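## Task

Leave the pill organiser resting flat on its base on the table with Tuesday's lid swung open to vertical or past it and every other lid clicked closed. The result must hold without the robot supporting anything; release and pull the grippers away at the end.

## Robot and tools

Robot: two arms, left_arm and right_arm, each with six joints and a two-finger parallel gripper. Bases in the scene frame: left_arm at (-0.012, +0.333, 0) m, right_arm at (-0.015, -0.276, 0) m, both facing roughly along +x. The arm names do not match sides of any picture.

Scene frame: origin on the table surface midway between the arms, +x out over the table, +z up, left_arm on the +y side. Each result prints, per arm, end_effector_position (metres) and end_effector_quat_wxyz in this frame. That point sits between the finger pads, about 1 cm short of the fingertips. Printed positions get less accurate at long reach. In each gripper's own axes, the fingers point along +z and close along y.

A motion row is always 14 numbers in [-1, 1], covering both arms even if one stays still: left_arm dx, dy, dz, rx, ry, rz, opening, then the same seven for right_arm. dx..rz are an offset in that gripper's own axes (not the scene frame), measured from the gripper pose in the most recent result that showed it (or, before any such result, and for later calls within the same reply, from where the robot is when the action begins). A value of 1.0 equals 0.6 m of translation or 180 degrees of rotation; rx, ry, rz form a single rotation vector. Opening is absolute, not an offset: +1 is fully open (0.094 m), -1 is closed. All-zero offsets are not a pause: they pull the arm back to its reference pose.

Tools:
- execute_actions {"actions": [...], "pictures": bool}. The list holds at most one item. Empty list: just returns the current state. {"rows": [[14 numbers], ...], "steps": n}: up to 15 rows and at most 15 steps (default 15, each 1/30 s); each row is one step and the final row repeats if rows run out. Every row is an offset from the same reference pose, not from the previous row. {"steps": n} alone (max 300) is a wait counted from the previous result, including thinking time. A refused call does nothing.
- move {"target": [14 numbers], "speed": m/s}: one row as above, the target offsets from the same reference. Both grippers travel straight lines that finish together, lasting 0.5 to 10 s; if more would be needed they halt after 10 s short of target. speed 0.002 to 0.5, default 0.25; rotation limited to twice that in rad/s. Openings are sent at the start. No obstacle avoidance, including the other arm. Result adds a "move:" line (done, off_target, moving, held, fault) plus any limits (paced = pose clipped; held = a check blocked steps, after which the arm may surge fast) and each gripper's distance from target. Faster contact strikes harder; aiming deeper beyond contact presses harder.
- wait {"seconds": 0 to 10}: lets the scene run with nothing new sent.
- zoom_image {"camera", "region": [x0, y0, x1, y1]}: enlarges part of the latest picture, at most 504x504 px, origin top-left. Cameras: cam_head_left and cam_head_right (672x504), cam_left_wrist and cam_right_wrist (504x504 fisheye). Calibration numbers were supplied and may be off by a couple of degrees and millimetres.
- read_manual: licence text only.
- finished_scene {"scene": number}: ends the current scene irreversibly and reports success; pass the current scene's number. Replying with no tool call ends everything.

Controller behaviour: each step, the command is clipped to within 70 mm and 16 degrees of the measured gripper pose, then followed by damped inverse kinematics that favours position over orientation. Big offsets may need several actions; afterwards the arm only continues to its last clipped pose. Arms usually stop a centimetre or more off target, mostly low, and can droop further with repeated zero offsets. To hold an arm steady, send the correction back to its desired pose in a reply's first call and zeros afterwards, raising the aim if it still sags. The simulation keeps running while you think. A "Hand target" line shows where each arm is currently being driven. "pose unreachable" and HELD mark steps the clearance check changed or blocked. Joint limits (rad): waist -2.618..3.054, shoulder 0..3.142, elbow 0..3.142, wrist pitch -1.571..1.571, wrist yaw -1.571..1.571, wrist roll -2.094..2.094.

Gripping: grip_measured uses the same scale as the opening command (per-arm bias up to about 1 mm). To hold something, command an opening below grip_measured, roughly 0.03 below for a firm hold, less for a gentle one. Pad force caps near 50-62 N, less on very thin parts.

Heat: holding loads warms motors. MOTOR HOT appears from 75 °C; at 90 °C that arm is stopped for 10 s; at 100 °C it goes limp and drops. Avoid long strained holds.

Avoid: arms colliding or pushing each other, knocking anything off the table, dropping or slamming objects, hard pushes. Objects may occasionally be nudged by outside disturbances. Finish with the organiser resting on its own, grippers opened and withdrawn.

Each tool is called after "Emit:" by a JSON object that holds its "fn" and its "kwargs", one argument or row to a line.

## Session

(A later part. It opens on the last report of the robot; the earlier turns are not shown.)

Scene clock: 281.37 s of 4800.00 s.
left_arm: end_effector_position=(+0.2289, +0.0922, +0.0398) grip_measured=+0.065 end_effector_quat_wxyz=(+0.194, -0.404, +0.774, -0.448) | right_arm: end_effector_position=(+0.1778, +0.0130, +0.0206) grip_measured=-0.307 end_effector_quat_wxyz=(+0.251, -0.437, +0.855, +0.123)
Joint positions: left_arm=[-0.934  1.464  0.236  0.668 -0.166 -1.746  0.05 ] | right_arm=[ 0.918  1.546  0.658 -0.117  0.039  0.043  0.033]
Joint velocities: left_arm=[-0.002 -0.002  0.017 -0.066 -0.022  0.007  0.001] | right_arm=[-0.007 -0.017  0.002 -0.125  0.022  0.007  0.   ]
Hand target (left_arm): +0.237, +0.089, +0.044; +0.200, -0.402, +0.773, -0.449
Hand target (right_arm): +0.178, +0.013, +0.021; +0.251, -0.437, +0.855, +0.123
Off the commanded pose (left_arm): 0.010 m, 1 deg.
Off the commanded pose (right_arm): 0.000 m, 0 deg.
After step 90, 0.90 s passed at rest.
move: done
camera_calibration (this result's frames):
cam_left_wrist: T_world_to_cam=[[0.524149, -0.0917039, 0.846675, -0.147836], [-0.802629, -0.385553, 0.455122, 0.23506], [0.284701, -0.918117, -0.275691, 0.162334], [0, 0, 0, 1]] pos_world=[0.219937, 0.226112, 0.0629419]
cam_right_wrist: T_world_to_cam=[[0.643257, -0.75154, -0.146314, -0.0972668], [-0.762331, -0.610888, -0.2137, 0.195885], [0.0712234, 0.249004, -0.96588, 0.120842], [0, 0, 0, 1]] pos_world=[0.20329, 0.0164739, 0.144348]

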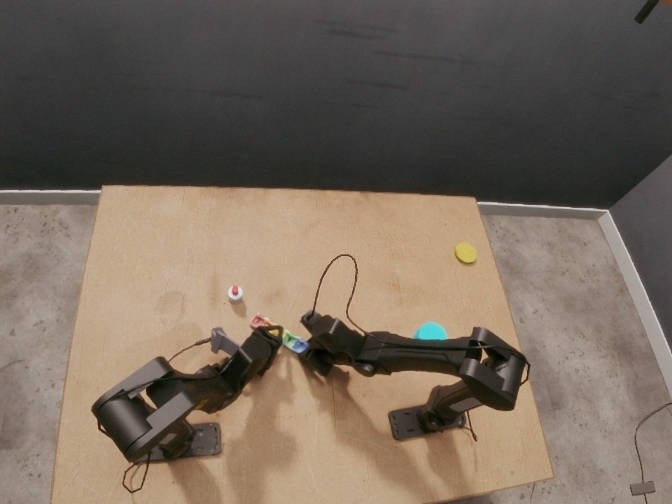

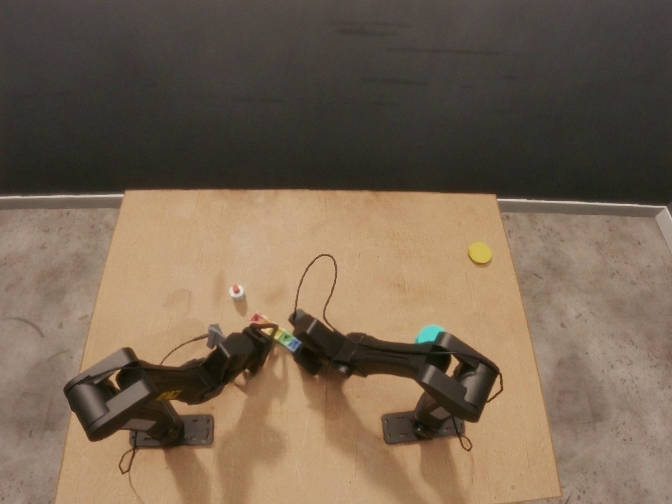

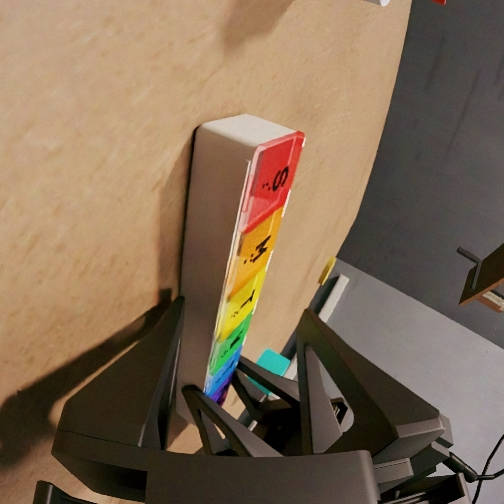

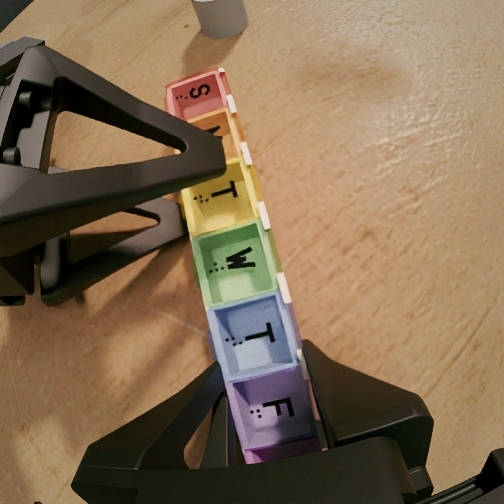

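Emit:
{"fn": "zoom_image", "kwargs": {
  "camera": "cam_right_wrist",
  "region": [130, 130, 290, 280]
}}

Emit:
{"fn": "zoom_image", "kwargs": {
  "camera": "cam_left_wrist",
  "region": [140, 240, 300, 400]
}}

Region (130, 130, 290, 280) of cam_right_wrist's 504x504 image, scaled by 3.150, with more detail than that image has; it fills the top 472 rows of this view, and the rest is white.

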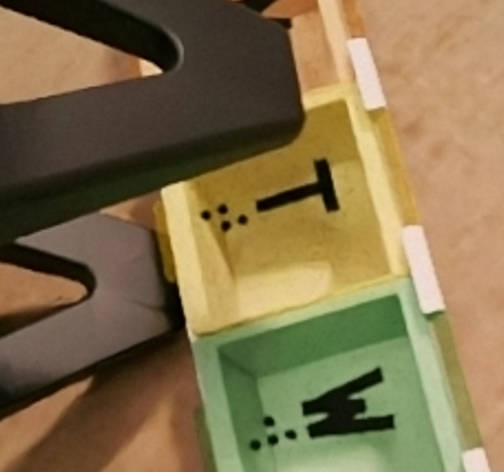

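Region (140, 240, 300, 400) of cam_left_wrist's 504x504 image, scaled by 3.150, with more detail than that image has.

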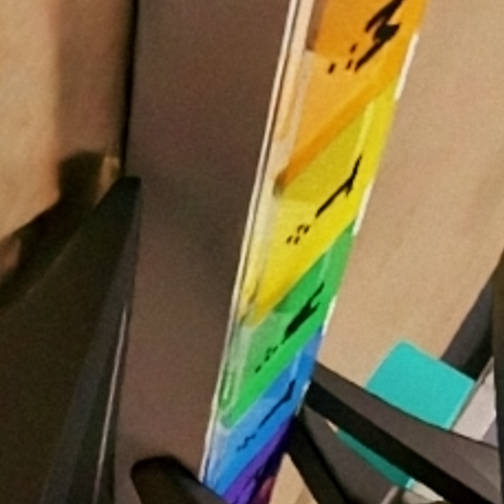

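Emit:
{"fn": "move", "kwargs": {
  "target": [-0.004,-0.022,-0.001,0,0,0,0.064, 0,0,0,0,0,0,-0.36],
  "speed": 0.02
}}

Scene clock: 291.00 s of 4800.00 s.
left_arm: end_effector_position=(+0.2265, +0.0961, +0.0356) grip_measured=+0.065 end_effector_quat_wxyz=(+0.185, -0.408, +0.782, -0.435) | right_arm: end_effector_position=(+0.1778, +0.0130, +0.0206) grip_measured=-0.307 end_effector_quat_wxyz=(+0.251, -0.437, +0.855, +0.123)
Joint positions: left_arm=[-0.922  1.443  0.242  0.607 -0.146 -1.747  0.05 ] | right_arm=[ 0.918  1.546  0.658 -0.117  0.039  0.043  0.033]
Joint velocities: left_arm=[-0.007 -0.002  0.061 -0.139  0.007 -0.095 -0.   ] | right_arm=[ 0.002  0.007 -0.027 -0.007  0.007 -0.022  0.001]
Hand target (left_arm): +0.236, +0.091, +0.052; +0.194, -0.404, +0.774, -0.448
Hand target (right_arm): +0.178, +0.013, +0.021; +0.251, -0.437, +0.855, +0.123
Off the commanded pose (left_arm): 0.019 m, 2 deg.
Off the commanded pose (right_arm): 0.000 m, 0 deg.
After step 90, 5.70 s passed at rest.
move: off_target (left_arm)
camera_calibration (this result's frames):
cam_left_wrist: T_world_to_cam=[[0.549654, -0.10918, 0.828227, -0.146131], [-0.789663, -0.391422, 0.472462, 0.233579], [0.272603, -0.913711, -0.301362, 0.168622], [0, 0, 0, 1]] pos_world=[0.218803, 0.229546, 0.0614888]
cam_right_wrist: T_world_to_cam=[[0.643257, -0.75154, -0.146314, -0.0972668], [-0.762331, -0.610888, -0.2137, 0.195885], [0.0712234, 0.249004, -0.96588, 0.120842], [0, 0, 0, 1]] pos_world=[0.20329, 0.0164739, 0.144348]

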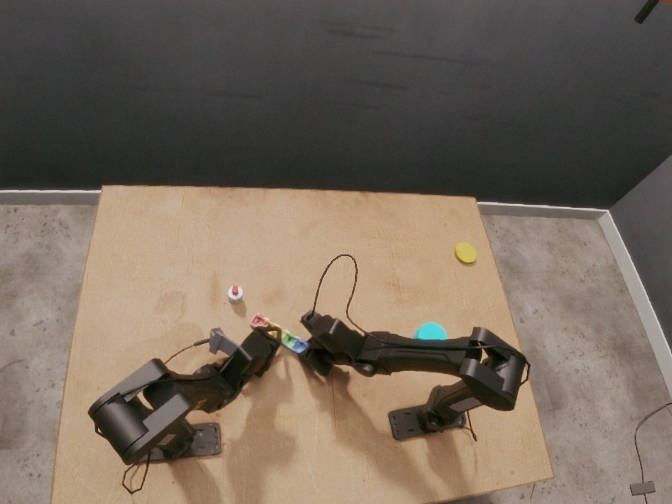

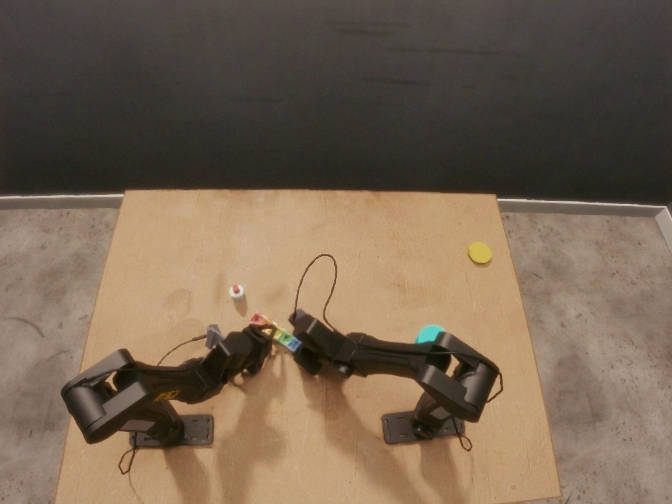

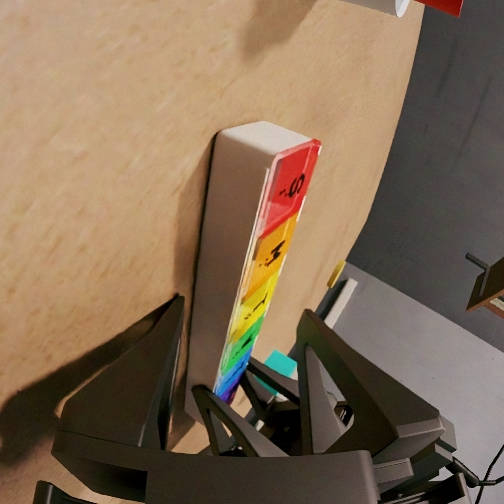

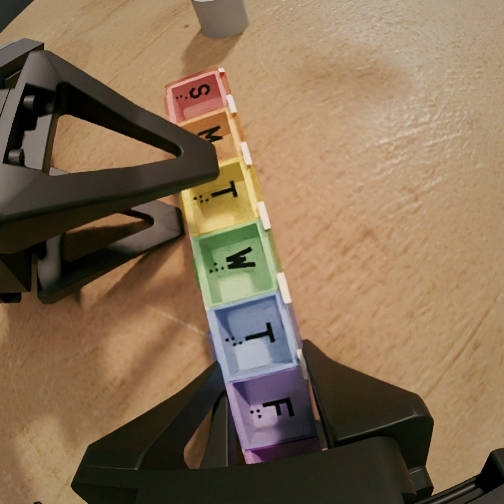

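Emit:
{"fn": "move", "kwargs": {
  "target": [0,-0.044,0,0.022,0,0,0.064, 0,0,0,0,0,0,-0.36],
  "speed": 0.02
}}

Scene clock: 304.03 s of 4800.00 s.
left_arm: end_effector_position=(+0.2270, +0.0956, +0.0361) grip_measured=+0.065 end_effector_quat_wxyz=(+0.186, -0.406, +0.782, -0.434) | right_arm: end_effector_position=(+0.1778, +0.0130, +0.0206) grip_measured=-0.307 end_effector_quat_wxyz=(+0.251, -0.437, +0.855, +0.123)
Joint positions: left_arm=[-0.922  1.443  0.245  0.604 -0.146 -1.744  0.05 ] | right_arm=[ 0.918  1.546  0.658 -0.117  0.039  0.043  0.033]
Joint velocities: left_arm=[ 0.012 -0.002 -0.002  0.051  0.037 -0.081 -0.001] | right_arm=[-0.012  0.002 -0.007 -0.095  0.007 -0.022 -0.   ]
Hand target (left_arm): +0.239, +0.089, +0.058; +0.199, -0.401, +0.766, -0.461
Hand target (right_arm): +0.178, +0.013, +0.021; +0.251, -0.437, +0.855, +0.123
Off the commanded pose (left_arm): 0.026 m, 4 deg.
Off the commanded pose (right_arm): 0.000 m, 0 deg.
After step 90, 8.00 s passed at rest.
move: off_target (left_arm)
camera_calibration (this result's frames):
cam_left_wrist: T_world_to_cam=[[0.547926, -0.111494, 0.829064, -0.146279], [-0.791201, -0.390876, 0.470337, 0.233854], [0.271621, -0.913666, -0.302385, 0.16844], [0, 0, 0, 1]] pos_world=[0.219424, 0.228996, 0.0622179]
cam_right_wrist: T_world_to_cam=[[0.643257, -0.75154, -0.146314, -0.0972668], [-0.762331, -0.610888, -0.2137, 0.195885], [0.0712234, 0.249004, -0.96588, 0.120842], [0, 0, 0, 1]] pos_world=[0.20329, 0.0164739, 0.144348]

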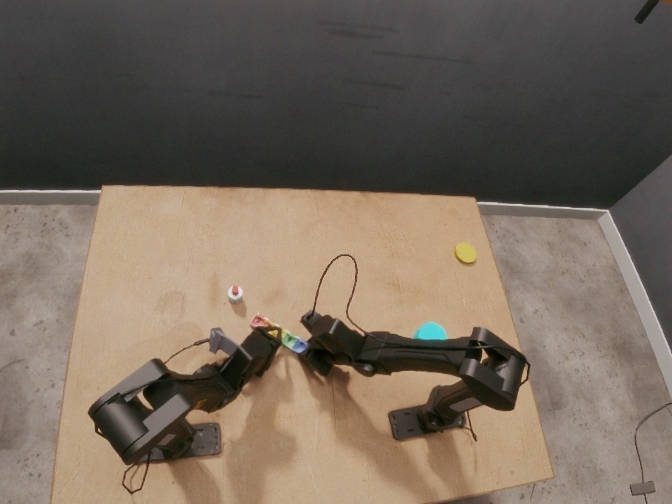

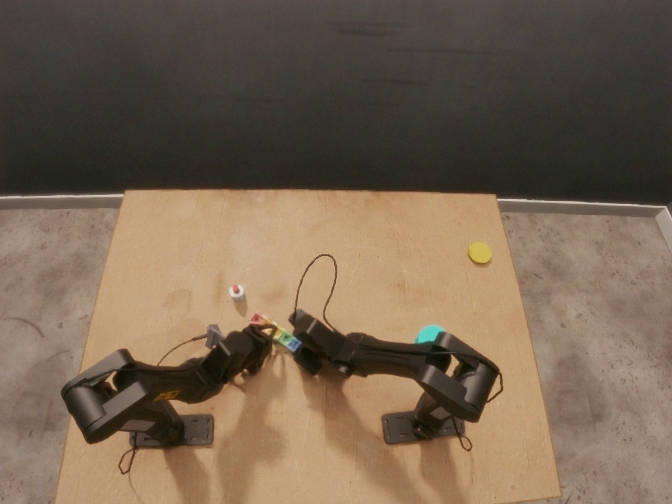

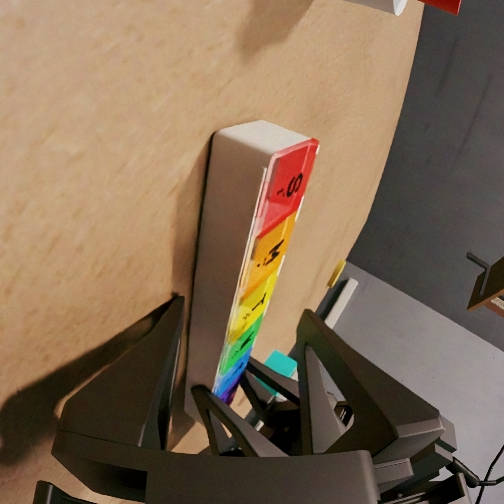

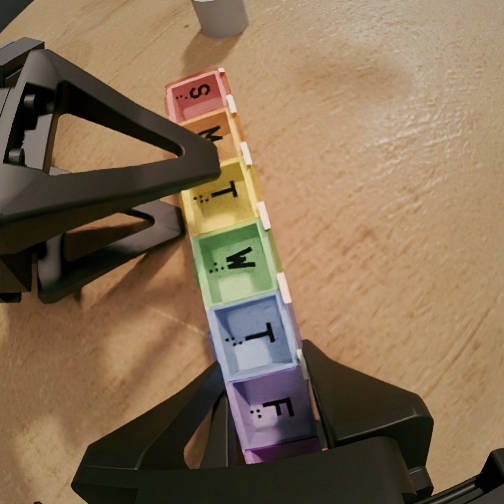

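Emit:
{"fn": "execute_actions", "kwargs": {
  "actions": [
    {"rows":[[0,-0.040,-0.003,0.022,0,0,0.064, 0,0,0,0,0,0,-0.36],[0,-0.043,-0.005,0.022,0,0,0.064, 0,0,0,0,0,0,-0.36],[0,-0.046,-0.006,0.022,0,0,0.064, 0,0,0,0,0,0,-0.36],[0,-0.049,-0.008,0.022,0,0,0.064, 0,0,0,0,0,0,-0.36],[0,-0.052,-0.009,0.022,0,0,0.064, 0,0,0,0,0,0,-0.36],[0,-0.055,-0.011,0.022,0,0,0.064, 0,0,0,0,0,0,-0.36],[0,-0.058,-0.012,0.022,0,0,0.064, 0,0,0,0,0,0,-0.36],[0,-0.061,-0.014,0.022,0,0,0.064, 0,0,0,0,0,0,-0.36],[0,-0.064,-0.015,0.022,0,0,0.064, 0,0,0,0,0,0,-0.36]],"steps":15}
  ]
}}

Scene clock: 311.07 s of 4800.00 s.
left_arm: end_effector_position=(+0.2304, +0.0933, +0.0554) grip_measured=+0.065 end_effector_quat_wxyz=(+0.190, -0.404, +0.776, -0.446) | right_arm: end_effector_position=(+0.1778, +0.0130, +0.0206) grip_measured=-0.307 end_effector_quat_wxyz=(+0.251, -0.437, +0.855, +0.123)
Joint positions: left_arm=[-0.917  1.36   0.272  0.523 -0.144 -1.739  0.05 ] | right_arm=[ 0.918  1.546  0.658 -0.117  0.039  0.043  0.033]
Joint velocities: left_arm=[-0.017  0.022  0.002 -0.037 -0.037 -0.066 -0.   ] | right_arm=[-0.002 -0.007 -0.012 -0.022  0.007  0.022  0.001]
Hand target (left_arm): +0.239, +0.089, +0.074; +0.200, -0.399, +0.766, -0.462
Hand target (right_arm): +0.178, +0.013, +0.021; +0.251, -0.437, +0.855, +0.123
Off the commanded pose (left_arm): 0.020 m, 2 deg.
Off the commanded pose (right_arm): 0.000 m, 0 deg.
Steps of this call (steps 1 to 90: nothing new was sent; then 3.53 s passed at rest; steps 91 to 105: all 15 steps of this action). Readings (end_effector_position):
91: left_arm (+0.2271, +0.0955, +0.0363) | right_arm (+0.1778, +0.0130, +0.0206)
92: left_arm (+0.2271, +0.0955, +0.0363) | right_arm (+0.1778, +0.0130, +0.0206)
94: left_arm (+0.2270, +0.0956, +0.0376) | right_arm (+0.1778, +0.0130, +0.0206)
98: left_arm (+0.2274, +0.0950, +0.0465) | right_arm (+0.1778, +0.0130, +0.0206)
105: the state above
camera_calibration (this result's frames):
cam_left_wrist: T_world_to_cam=[[0.531137, -0.0956236, 0.841873, -0.162691], [-0.800574, -0.381995, 0.461693, 0.22847], [0.277442, -0.919204, -0.279445, 0.16914], [0, 0, 0, 1]] pos_world=[0.222392, 0.227192, 0.0787471]
cam_right_wrist: T_world_to_cam=[[0.642991, -0.751729, -0.146511, -0.097213], [-0.762562, -0.610616, -0.213651, 0.195922], [0.0711454, 0.2491, -0.965861, 0.120854], [0, 0, 0, 1]] pos_world=[0.203311, 0.0164505, 0.144344]

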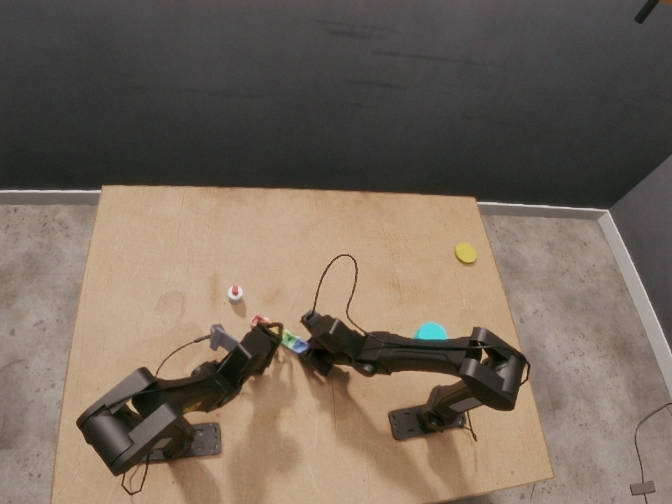

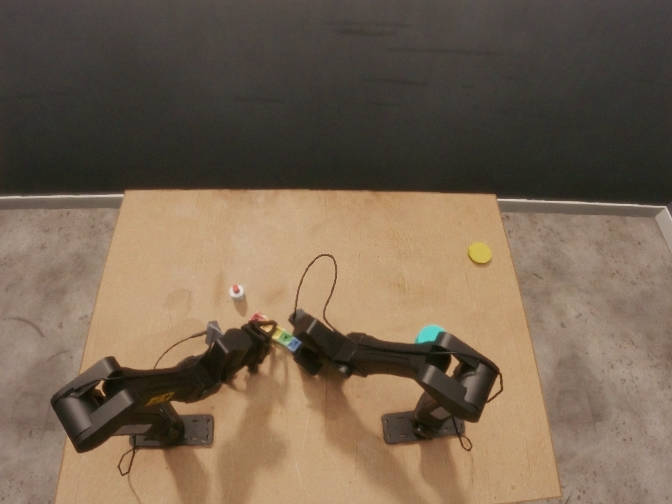

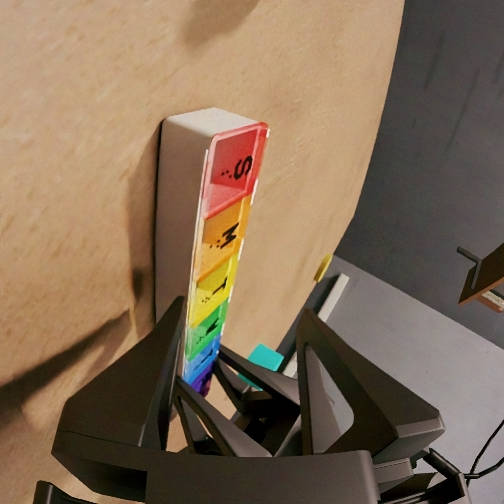

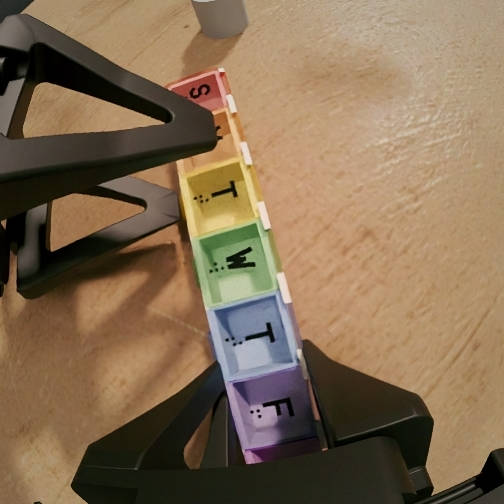

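Emit:
{"fn": "zoom_image", "kwargs": {
  "camera": "cam_right_wrist",
  "region": [130, 130, 290, 280]
}}

Emit:
{"fn": "zoom_image", "kwargs": {
  "camera": "cam_left_wrist",
  "region": [130, 230, 290, 390]
}}

Region (130, 130, 290, 280) of cam_right_wrist's 504x504 image, scaled by 3.150, with more detail than that image has; it fills the top 472 rows of this view, and the rest is white.

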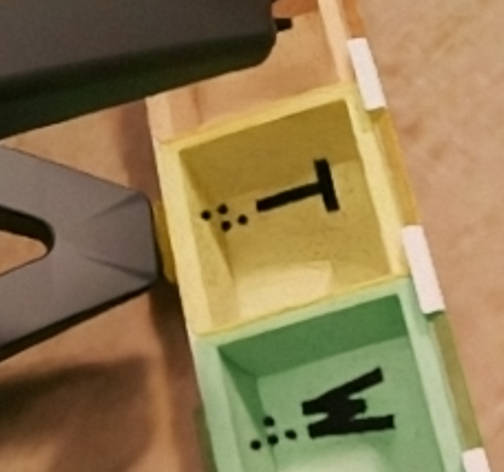

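Region (130, 230, 290, 390) of cam_left_wrist's 504x504 image, scaled by 3.150, with more detail than that image has.

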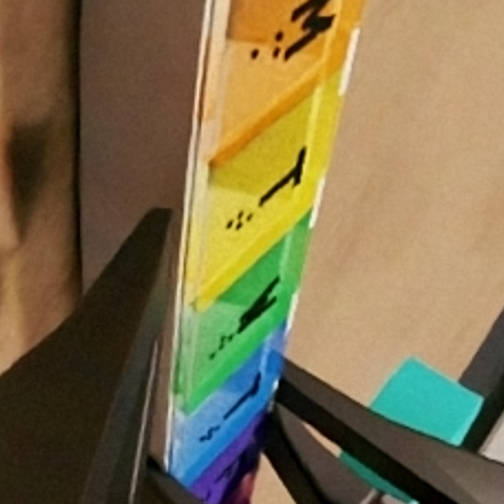

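Emit:
{"fn": "execute_actions", "kwargs": {
  "actions": [
    {"rows":[[0,0.005,0.011,0.01,0,0,0.064, 0,0,0,0,0,0,-0.36]],"steps":15}
  ]
}}

Scene clock: 322.90 s of 4800.00 s.
left_arm: end_effector_position=(+0.2327, +0.0905, +0.0493) grip_measured=+0.065 end_effector_quat_wxyz=(+0.191, -0.403, +0.772, -0.453) | right_arm: end_effector_position=(+0.1780, +0.0128, +0.0205) grip_measured=-0.307 end_effector_quat_wxyz=(+0.251, -0.436, +0.855, +0.122)
Joint positions: left_arm=[-0.917  1.426  0.258  0.62  -0.143 -1.74   0.05 ] | right_arm=[ 0.918  1.546  0.658 -0.118  0.041  0.044  0.033]
Joint velocities: left_arm=[ 0.007 -0.002  0.007 -0.022 -0.037 -0.066 -0.001] | right_arm=[-0.017  0.007  0.007 -0.051 -0.022  0.037 -0.001]
Hand target (left_arm): +0.233, +0.091, +0.049; +0.196, -0.401, +0.769, -0.458
Hand target (right_arm): +0.178, +0.013, +0.021; +0.251, -0.437, +0.855, +0.123
Off the commanded pose (left_arm): 0.001 m, 1 deg.
Off the commanded pose (right_arm): 0.000 m, 0 deg.
Steps of this call (steps 1 to 90: nothing new was sent; then 8.33 s passed at rest; steps 91 to 105: all 15 steps of this action). Readings (end_effector_position):
91: left_arm (+0.2296, +0.0942, +0.0524) | right_arm (+0.1778, +0.0130, +0.0206)
92: left_arm (+0.2307, +0.0928, +0.0522) | right_arm (+0.1778, +0.0130, +0.0206)
94: left_arm (+0.2321, +0.0913, +0.0497) | right_arm (+0.1778, +0.0130, +0.0206)
98: left_arm (+0.2327, +0.0906, +0.0487) | right_arm (+0.1780, +0.0128, +0.0205)
105: the state above
camera_calibration (this result's frames):
cam_left_wrist: T_world_to_cam=[[0.522335, -0.0837465, 0.848618, -0.15844], [-0.805275, -0.375829, 0.458568, 0.232739], [0.280532, -0.922897, -0.263748, 0.163105], [0, 0, 0, 1]] pos_world=[0.224422, 0.224731, 0.0707471]
cam_right_wrist: T_world_to_cam=[[0.641972, -0.752781, -0.145577, -0.0973254], [-0.763336, -0.609666, -0.2136, 0.196042], [0.0720402, 0.24825, -0.966014, 0.12071], [0, 0, 0, 1]] pos_world=[0.20343, 0.0162895, 0.144314]

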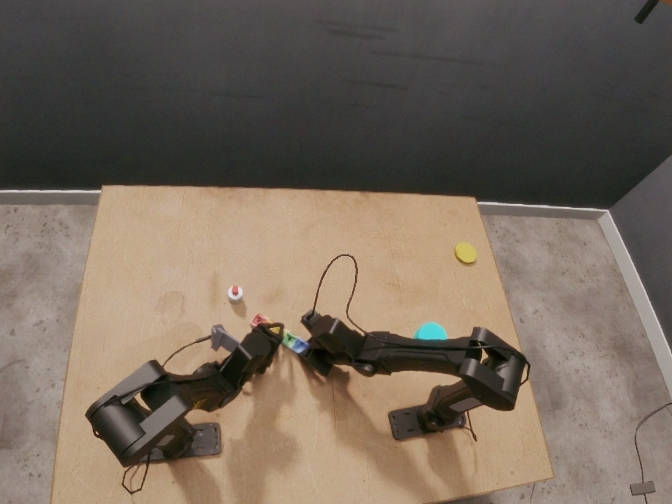

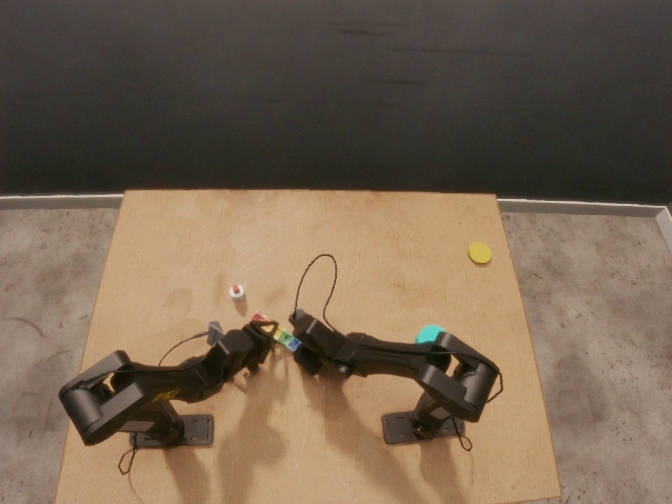

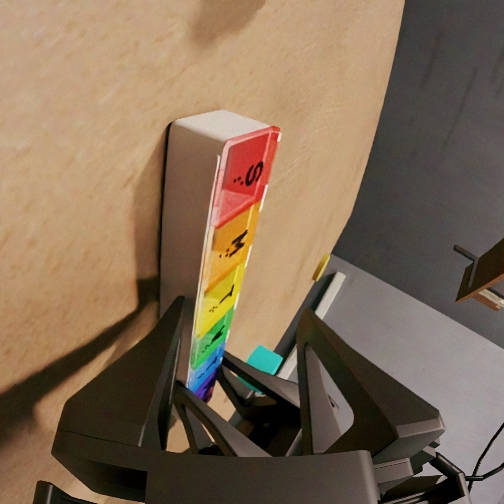

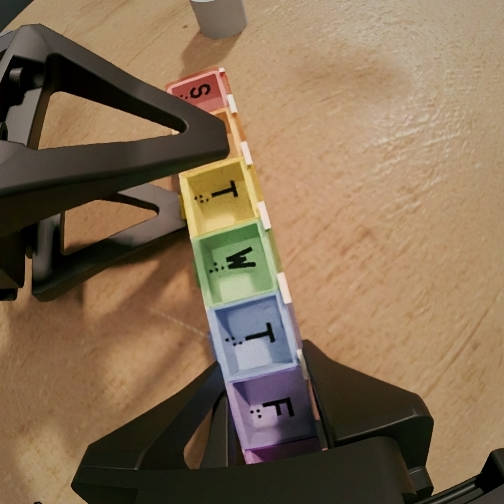

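Emit:
{"fn": "zoom_image", "kwargs": {
  "camera": "cam_right_wrist",
  "region": [130, 130, 290, 280]
}}

Emit:
{"fn": "zoom_image", "kwargs": {
  "camera": "cam_left_wrist",
  "region": [130, 230, 290, 390]
}}

Region (130, 130, 290, 280) of cam_right_wrist's 504x504 image, scaled by 3.150, with more detail than that image has; it fills the top 472 rows of this view, and the rest is white.

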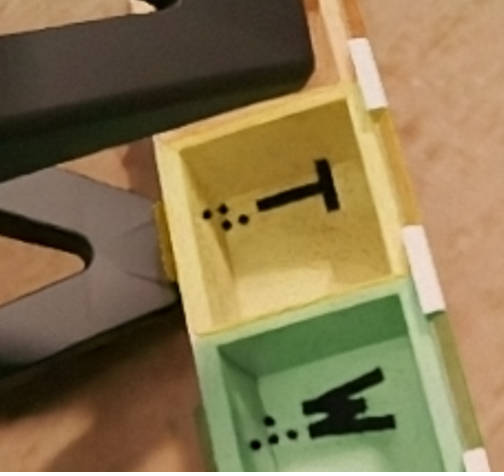

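Region (130, 230, 290, 390) of cam_left_wrist's 504x504 image, scaled by 3.150, with more detail than that image has.

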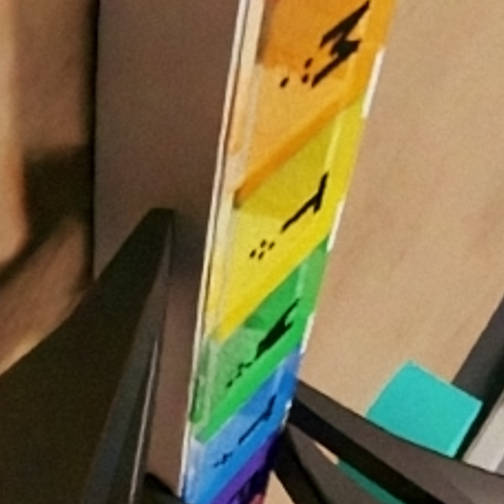

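Emit:
{"fn": "execute_actions", "kwargs": {
  "actions": [
    {"rows":[[0,-0.010,0.010,0.01,0,0,0.064, 0.005,0,0.009,0,0,0,-0.36],[0,-0.015,0.006,0.01,0,0,0.064, 0.005,0,0.009,0,0,0,-0.36],[0,-0.020,0.002,0.01,0,0,0.064, 0.005,0,0.009,0,0,0,-0.36],[0,-0.025,-0.002,0.01,0,0,0.064, 0.005,0,0.009,0,0,0,-0.36],[0,-0.030,-0.005,0.01,0,0,0.064, 0.005,0,0.009,0,0,0,-0.36],[0,-0.034,-0.008,0.01,0,0,0.064, 0.005,0,0.009,0,0,0,-0.36],[0,-0.038,-0.010,0.01,0,0,0.064, 0.005,0,0.009,0,0,0,-0.36],[0,-0.042,-0.012,0.01,0,0,0.064, 0.005,0,0.009,0,0,0,-0.36],[0,-0.045,-0.014,0.01,0,0,0.064, 0.005,0,0.009,0,0,0,-0.36],[0,-0.048,-0.016,0.01,0,0,0.064, 0.005,0,0.009,0,0,0,-0.36]],"steps":15}
  ]
}}

Scene clock: 333.37 s of 4800.00 s.
left_arm: end_effector_position=(+0.2322, +0.0899, +0.0654) grip_measured=+0.065 end_effector_quat_wxyz=(+0.190, -0.401, +0.770, -0.458) | right_arm: end_effector_position=(+0.1795, +0.0144, +0.0201) grip_measured=-0.307 end_effector_quat_wxyz=(+0.255, -0.435, +0.855, +0.123)
Joint positions: left_arm=[-0.917  1.336  0.282  0.515 -0.139 -1.74   0.05 ] | right_arm=[ 0.918  1.553  0.658 -0.104  0.043  0.046  0.033]
Joint velocities: left_arm=[ 0.017 -0.012  0.032 -0.139 -0.037  0.037 -0.001] | right_arm=[-0.007  0.007 -0.012  0.007 -0.037 -0.037 -0.001]
Hand target (left_arm): +0.239, +0.088, +0.079; +0.198, -0.399, +0.764, -0.466
Hand target (right_arm): +0.178, +0.013, +0.015; +0.251, -0.436, +0.855, +0.122
Off the commanded pose (left_arm): 0.015 m, 1 deg.
Off the commanded pose (right_arm): 0.006 m, 0 deg.
Steps of this call (steps 1 to 90: nothing new was sent; then 6.97 s passed at rest; steps 91 to 105: all 15 steps of this action). Readings (end_effector_position):
91: left_arm (+0.2329, +0.0904, +0.0489) | right_arm (+0.1781, +0.0126, +0.0201)
92: left_arm (+0.2329, +0.0902, +0.0480) | right_arm (+0.1785, +0.0129, +0.0201)
94: left_arm (+0.2325, +0.0906, +0.0470) | right_arm (+0.1790, +0.0137, +0.0201)
98: left_arm (+0.2303, +0.0925, +0.0502) | right_arm (+0.1794, +0.0143, +0.0201)
105: the state above
camera_calibration (this result's frames):
cam_left_wrist: T_world_to_cam=[[0.518033, -0.0780855, 0.851789, -0.171616], [-0.808882, -0.368516, 0.458155, 0.22488], [0.278123, -0.926336, -0.254065, 0.167194], [0, 0, 0, 1]] pos_world=[0.224303, 0.224349, 0.0856287]
cam_right_wrist: T_world_to_cam=[[0.640876, -0.753474, -0.146817, -0.0968485], [-0.763785, -0.606729, -0.220254, 0.198263], [0.0768776, 0.253292, -0.96433, 0.118821], [0, 0, 0, 1]] pos_world=[0.204364, 0.0172229, 0.144032]

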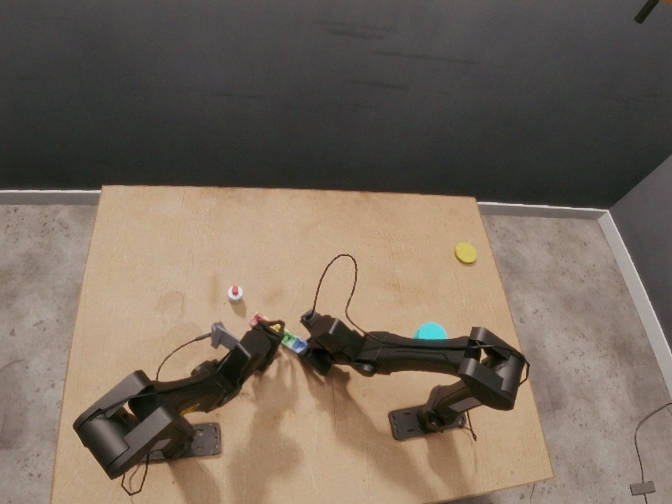

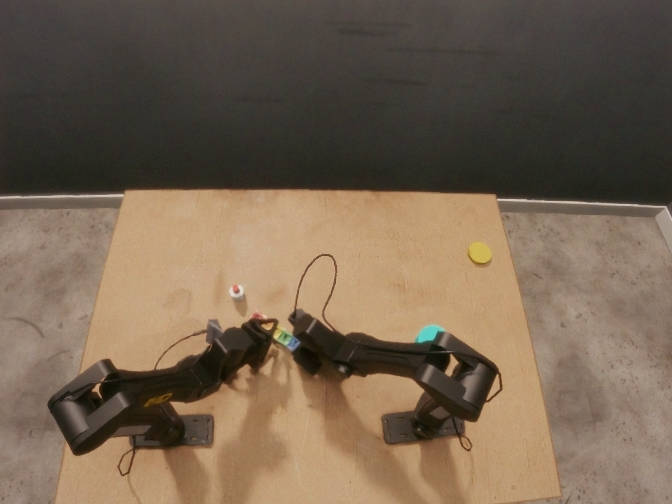

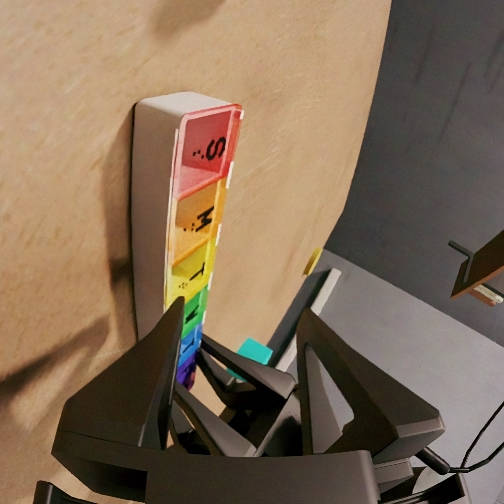

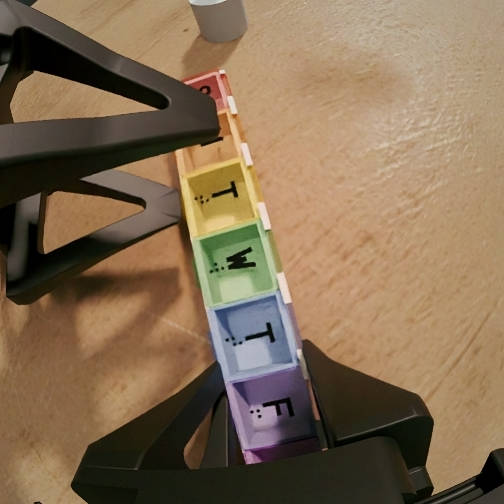

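Emit:
{"fn": "execute_actions", "kwargs": {
  "actions": [
    {"rows":[[0,-0.01,0,0.01,0,0,0.8, 0,0,0,0,0,0,-0.36],[0,-0.01,0,0.01,0,0,0.8, 0,0,0,0,0,0,-0.36],[0,-0.01,0,0.01,0,0,0.8, 0,0,0,0,0,0,-0.36],[0,-0.01,0,0.01,0,0,0.8, 0,0,0,0,0,0,-0.36],[0,-0.01,0,0.01,0,0,0.8, 0,0,0,0,0,0,-0.36],[0,-0.01,0,0.01,0,0,0.8, 0,0,0,0,0,0,-0.36],[0,-0.01,0,0.01,0,0,0.8, 0,0,0,0,0,0,-0.36],[0,-0.01,0.005,0.01,0,0,0.8, 0,0,0,0,0,0,-0.36],[0,-0.01,0.010,0.01,0,0,0.8, 0,0,0,0,0,0,-0.36],[0,-0.009,0.016,0.01,0,0,0.8, 0,0,0,0,0,0,-0.36]],"steps":15}
  ]
}}

Scene clock: 357.53 s of 4800.00 s.
left_arm: end_effector_position=(+0.2347, +0.0864, +0.0581) grip_measured=+0.798 end_effector_quat_wxyz=(+0.189, -0.401, +0.771, -0.458) | right_arm: end_effector_position=(+0.1795, +0.0144, +0.0201) grip_measured=-0.307 end_effector_quat_wxyz=(+0.255, -0.435, +0.855, +0.123)
Joint positions: left_arm=[-0.917  1.397  0.283  0.574 -0.137 -1.741  0.084] | right_arm=[ 0.918  1.553  0.658 -0.104  0.043  0.046  0.033]
Joint velocities: left_arm=[-0.002  0.042 -0.007  0.037 -0.051 -0.11   0.   ] | right_arm=[-0.002  0.002  0.007  0.022 -0.007 -0.095 -0.   ]
Hand target (left_arm): +0.241, +0.084, +0.065; +0.196, -0.398, +0.763, -0.470
Hand target (right_arm): +0.179, +0.014, +0.020; +0.255, -0.435, +0.855, +0.123
Off the commanded pose (left_arm): 0.010 m, 2 deg.
Off the commanded pose (right_arm): 0.000 m, 0 deg.
Steps of this call (steps 1 to 90: nothing new was sent; then 20.67 s passed at rest; steps 91 to 105: all 15 steps of this action). Readings (end_effector_position):
91: left_arm (+0.2299, +0.0922, +0.0600) | right_arm (+0.1795, +0.0144, +0.0201)
92: left_arm (+0.2304, +0.0915, +0.0614) | right_arm (+0.1795, +0.0144, +0.0201)
94: left_arm (+0.2319, +0.0899, +0.0649) | right_arm (+0.1795, +0.0144, +0.0201)
98: left_arm (+0.2333, +0.0882, +0.0687) | right_arm (+0.1795, +0.0144, +0.0201)
105: the state above
camera_calibration (this result's frames):
cam_left_wrist: T_world_to_cam=[[0.519891, -0.079365, 0.850538, -0.167167], [-0.808455, -0.36728, 0.459897, 0.228663], [0.275885, -0.926718, -0.255109, 0.162009], [0, 0, 0, 1]] pos_world=[0.227077, 0.220853, 0.0783498]
cam_right_wrist: T_world_to_cam=[[0.640876, -0.753474, -0.146817, -0.0968485], [-0.763785, -0.606729, -0.220254, 0.198263], [0.0768776, 0.253292, -0.96433, 0.118821], [0, 0, 0, 1]] pos_world=[0.204364, 0.0172229, 0.144032]

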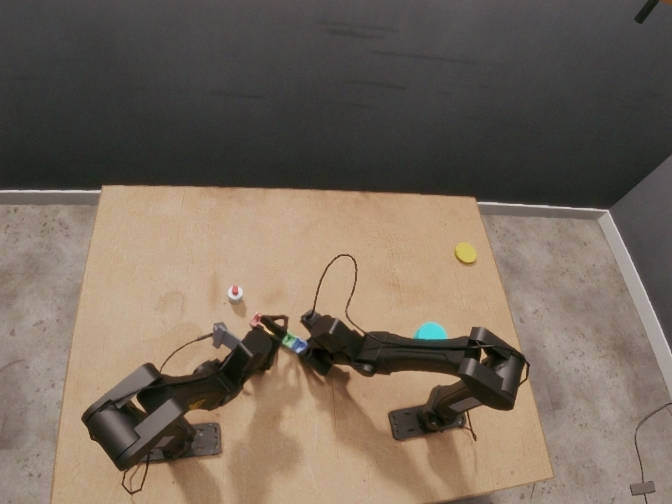

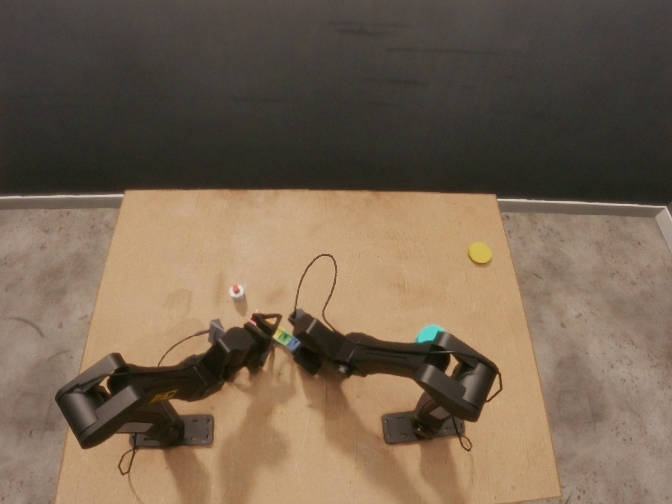

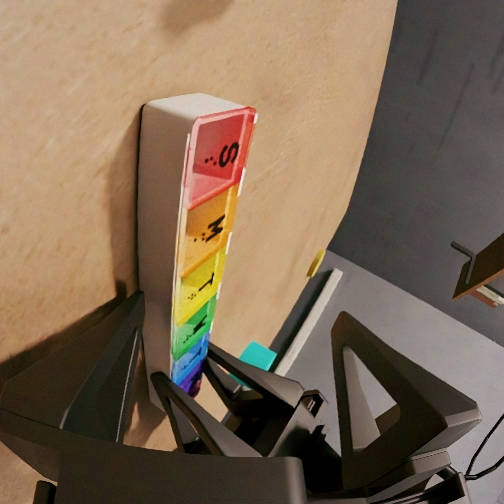

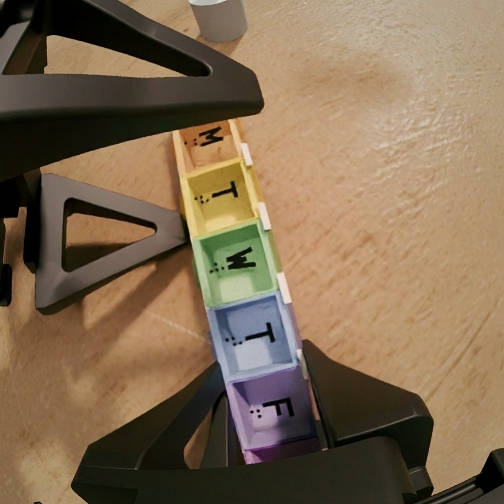

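Emit:
{"fn": "execute_actions", "kwargs": {
  "actions": [
    {"rows":[[-0.005,-0.010,0.012,0.01,0,0,0.8, 0,0,0,0,0,0,-0.36]],"steps":12}
  ]
}}

Scene clock: 364.20 s of 4800.00 s.
left_arm: end_effector_position=(+0.2388, +0.0843, +0.0559) grip_measured=+0.798 end_effector_quat_wxyz=(+0.188, -0.401, +0.767, -0.464) | right_arm: end_effector_position=(+0.1795, +0.0144, +0.0201) grip_measured=-0.307 end_effector_quat_wxyz=(+0.255, -0.435, +0.855, +0.123)
Joint positions: left_arm=[-0.907  1.439  0.283  0.629 -0.125 -1.74   0.084] | right_arm=[ 0.918  1.553  0.658 -0.104  0.043  0.046  0.033]
Joint velocities: left_arm=[-0.027 -0.007  0.012  0.007  0.007  0.125 -0.   ] | right_arm=[-0.012 -0.002 -0.017  0.022 -0.022  0.007 -0.001]
Hand target (left_arm): +0.244, +0.083, +0.059; +0.195, -0.398, +0.764, -0.469
Hand target (right_arm): +0.179, +0.014, +0.020; +0.255, -0.435, +0.855, +0.123
Off the commanded pose (left_arm): 0.006 m, 1 deg.
Off the commanded pose (right_arm): 0.000 m, 0 deg.
Steps of this call (steps 1 to 90: nothing new was sent; then 3.27 s passed at rest; steps 91 to 102: all 12 steps of this action). Readings (end_effector_position):
91: left_arm (+0.2366, +0.0843, +0.0619) | right_arm (+0.1795, +0.0144, +0.0201)
92: left_arm (+0.2375, +0.0841, +0.0609) | right_arm (+0.1795, +0.0144, +0.0201)
94: left_arm (+0.2383, +0.0848, +0.0570) | right_arm (+0.1795, +0.0144, +0.0201)
98: left_arm (+0.2386, +0.0846, +0.0553) | right_arm (+0.1795, +0.0144, +0.0201)
102: the state above
camera_calibration (this result's frames):
cam_left_wrist: T_world_to_cam=[[0.515921, -0.0677882, 0.85395, -0.167847], [-0.810563, -0.361151, 0.46104, 0.232073], [0.277151, -0.93004, -0.241272, 0.157544], [0, 0, 0, 1]] pos_world=[0.231042, 0.218958, 0.0743492]
cam_right_wrist: T_world_to_cam=[[0.64061, -0.753661, -0.147016, -0.0967941], [-0.764016, -0.606457, -0.220204, 0.1983], [0.0767999, 0.253388, -0.964311, 0.118834], [0, 0, 0, 1]] pos_world=[0.204385, 0.0171994, 0.144029]

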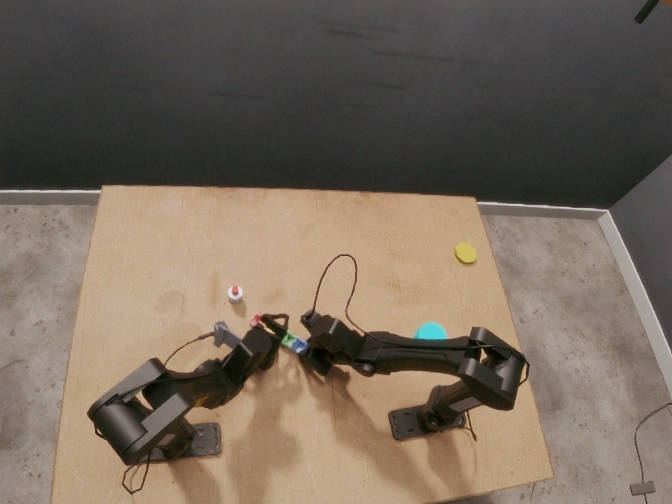

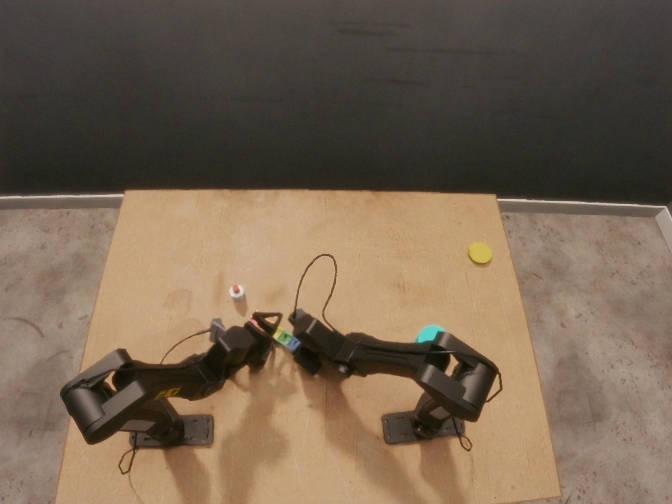

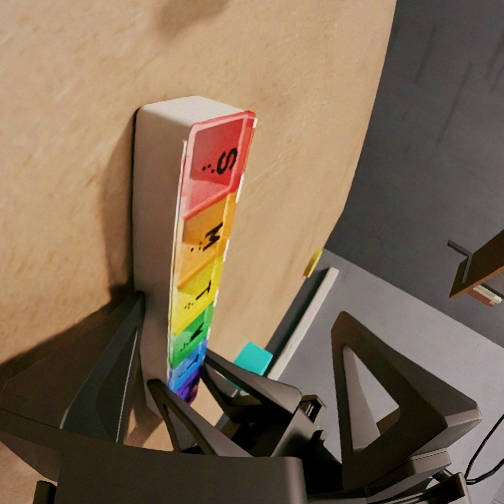

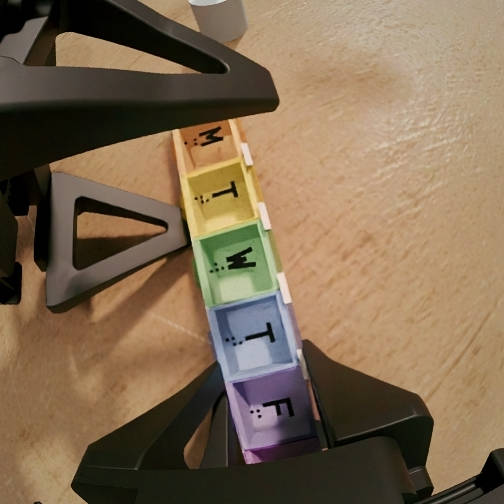

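Emit:
{"fn": "execute_actions", "kwargs": {
  "actions": [
    {"rows":[[-0.003,-0.008,0.006,0.01,0,0,0.75, 0,0,0,0,0,0,-0.36],[-0.003,-0.008,0.006,0.01,0,0,0.7, 0,0,0,0,0,0,-0.36],[-0.003,-0.008,0.006,0.01,0,0,0.65, 0,0,0,0,0,0,-0.36],[-0.003,-0.008,0.006,0.01,0,0,0.6, 0,0,0,0,0,0,-0.36],[-0.003,-0.008,0.006,0.01,0,0,0.55, 0,0,0,0,0,0,-0.36],[-0.003,-0.008,0.006,0.01,0,0,0.5, 0,0,0,0,0,0,-0.36],[-0.003,-0.008,0.006,0.01,0,0,0.45, 0,0,0,0,0,0,-0.36],[-0.003,-0.008,0.006,0.01,0,0,0.4, 0,0,0,0,0,0,-0.36],[-0.003,-0.008,0.006,0.01,0,0,0.35, 0,0,0,0,0,0,-0.36],[-0.003,-0.008,0.006,0.01,0,0,0.3, 0,0,0,0,0,0,-0.36],[-0.003,-0.008,0.006,0.01,0,0,0.25, 0,0,0,0,0,0,-0.36],[-0.003,-0.008,0.006,0.01,0,0,0.2, 0,0,0,0,0,0,-0.36]],"steps":15}
  ]
}}

Scene clock: 374.60 s of 4800.00 s.
left_arm: end_effector_position=(+0.2379, +0.0835, +0.0503) grip_measured=+0.202 end_effector_quat_wxyz=(+0.184, -0.401, +0.771, -0.459) | right_arm: end_effector_position=(+0.1826, +0.0123, +0.0203) grip_measured=-0.307 end_effector_quat_wxyz=(+0.258, -0.427, +0.859, +0.117)
Joint positions: left_arm=[-0.907  1.463  0.283  0.641 -0.118 -1.739  0.056] | right_arm=[ 0.916  1.553  0.658 -0.104  0.061  0.057  0.033]
Joint velocities: left_arm=[-0.017 -0.012  0.012  0.037 -0.007  0.081 -0.   ] | right_arm=[ 0.002  0.007 -0.007  0.022  0.022 -0.007 -0.001]
Hand target (left_arm): +0.244, +0.083, +0.058; +0.194, -0.398, +0.760, -0.475
Hand target (right_arm): +0.179, +0.014, +0.020; +0.255, -0.435, +0.855, +0.123
Off the commanded pose (left_arm): 0.010 m, 3 deg.
Off the commanded pose (right_arm): 0.004 m, 1 deg.
Steps of this call (steps 1 to 90: nothing new was sent; then 6.90 s passed at rest; steps 91 to 105: all 15 steps of this action). Readings (end_effector_position):
91: left_arm (+0.2389, +0.0840, +0.0560) | right_arm (+0.1795, +0.0144, +0.0201)
92: left_arm (+0.2390, +0.0838, +0.0552) | right_arm (+0.1798, +0.0142, +0.0201)
94: left_arm (+0.2389, +0.0837, +0.0532) | right_arm (+0.1803, +0.0139, +0.0202)
98: left_arm (+0.2384, +0.0838, +0.0509) | right_arm (+0.1810, +0.0134, +0.0202)
105: the state above
camera_calibration (this result's frames):
cam_left_wrist: T_world_to_cam=[[0.52451, -0.0771851, 0.847898, -0.163568], [-0.807734, -0.359961, 0.466897, 0.232651], [0.269173, -0.929769, -0.251148, 0.158075], [0, 0, 0, 1]] pos_world=[0.231164, 0.218094, 0.0697652]
cam_right_wrist: T_world_to_cam=[[0.625751, -0.767629, -0.138495, -0.097681], [-0.774831, -0.591259, -0.223717, 0.201284], [0.089845, 0.247301, -0.964764, 0.116974], [0, 0, 0, 1]] pos_world=[0.206576, 0.0151005, 0.144355]

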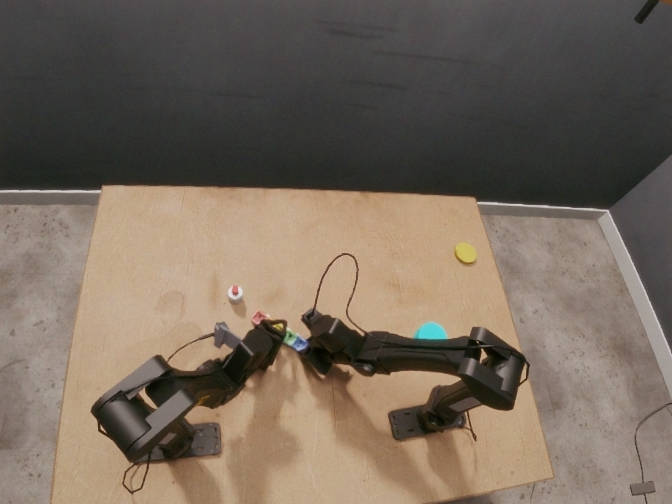

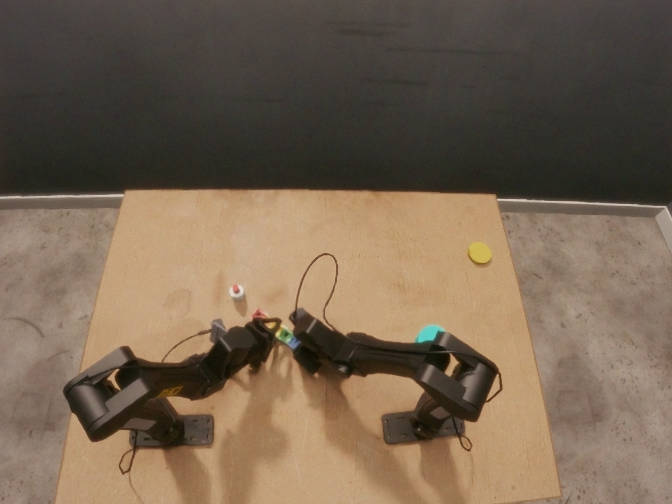

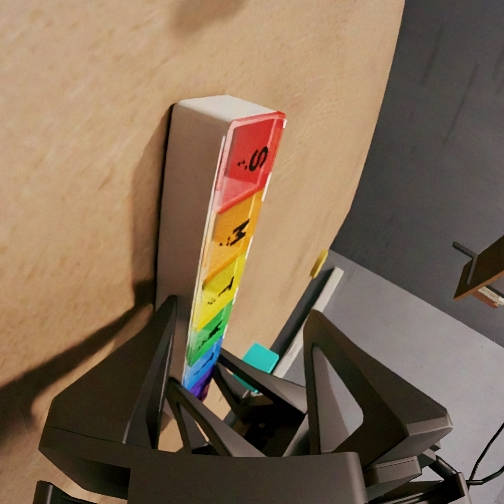

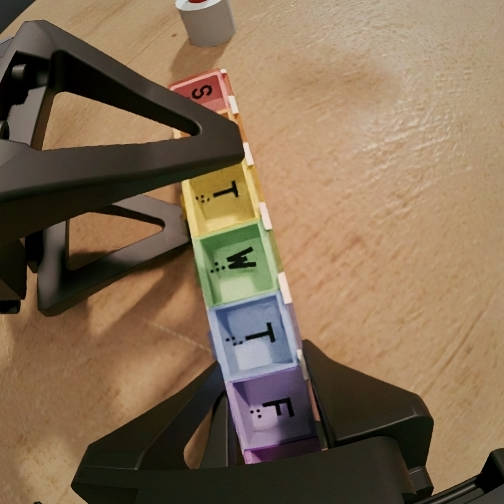

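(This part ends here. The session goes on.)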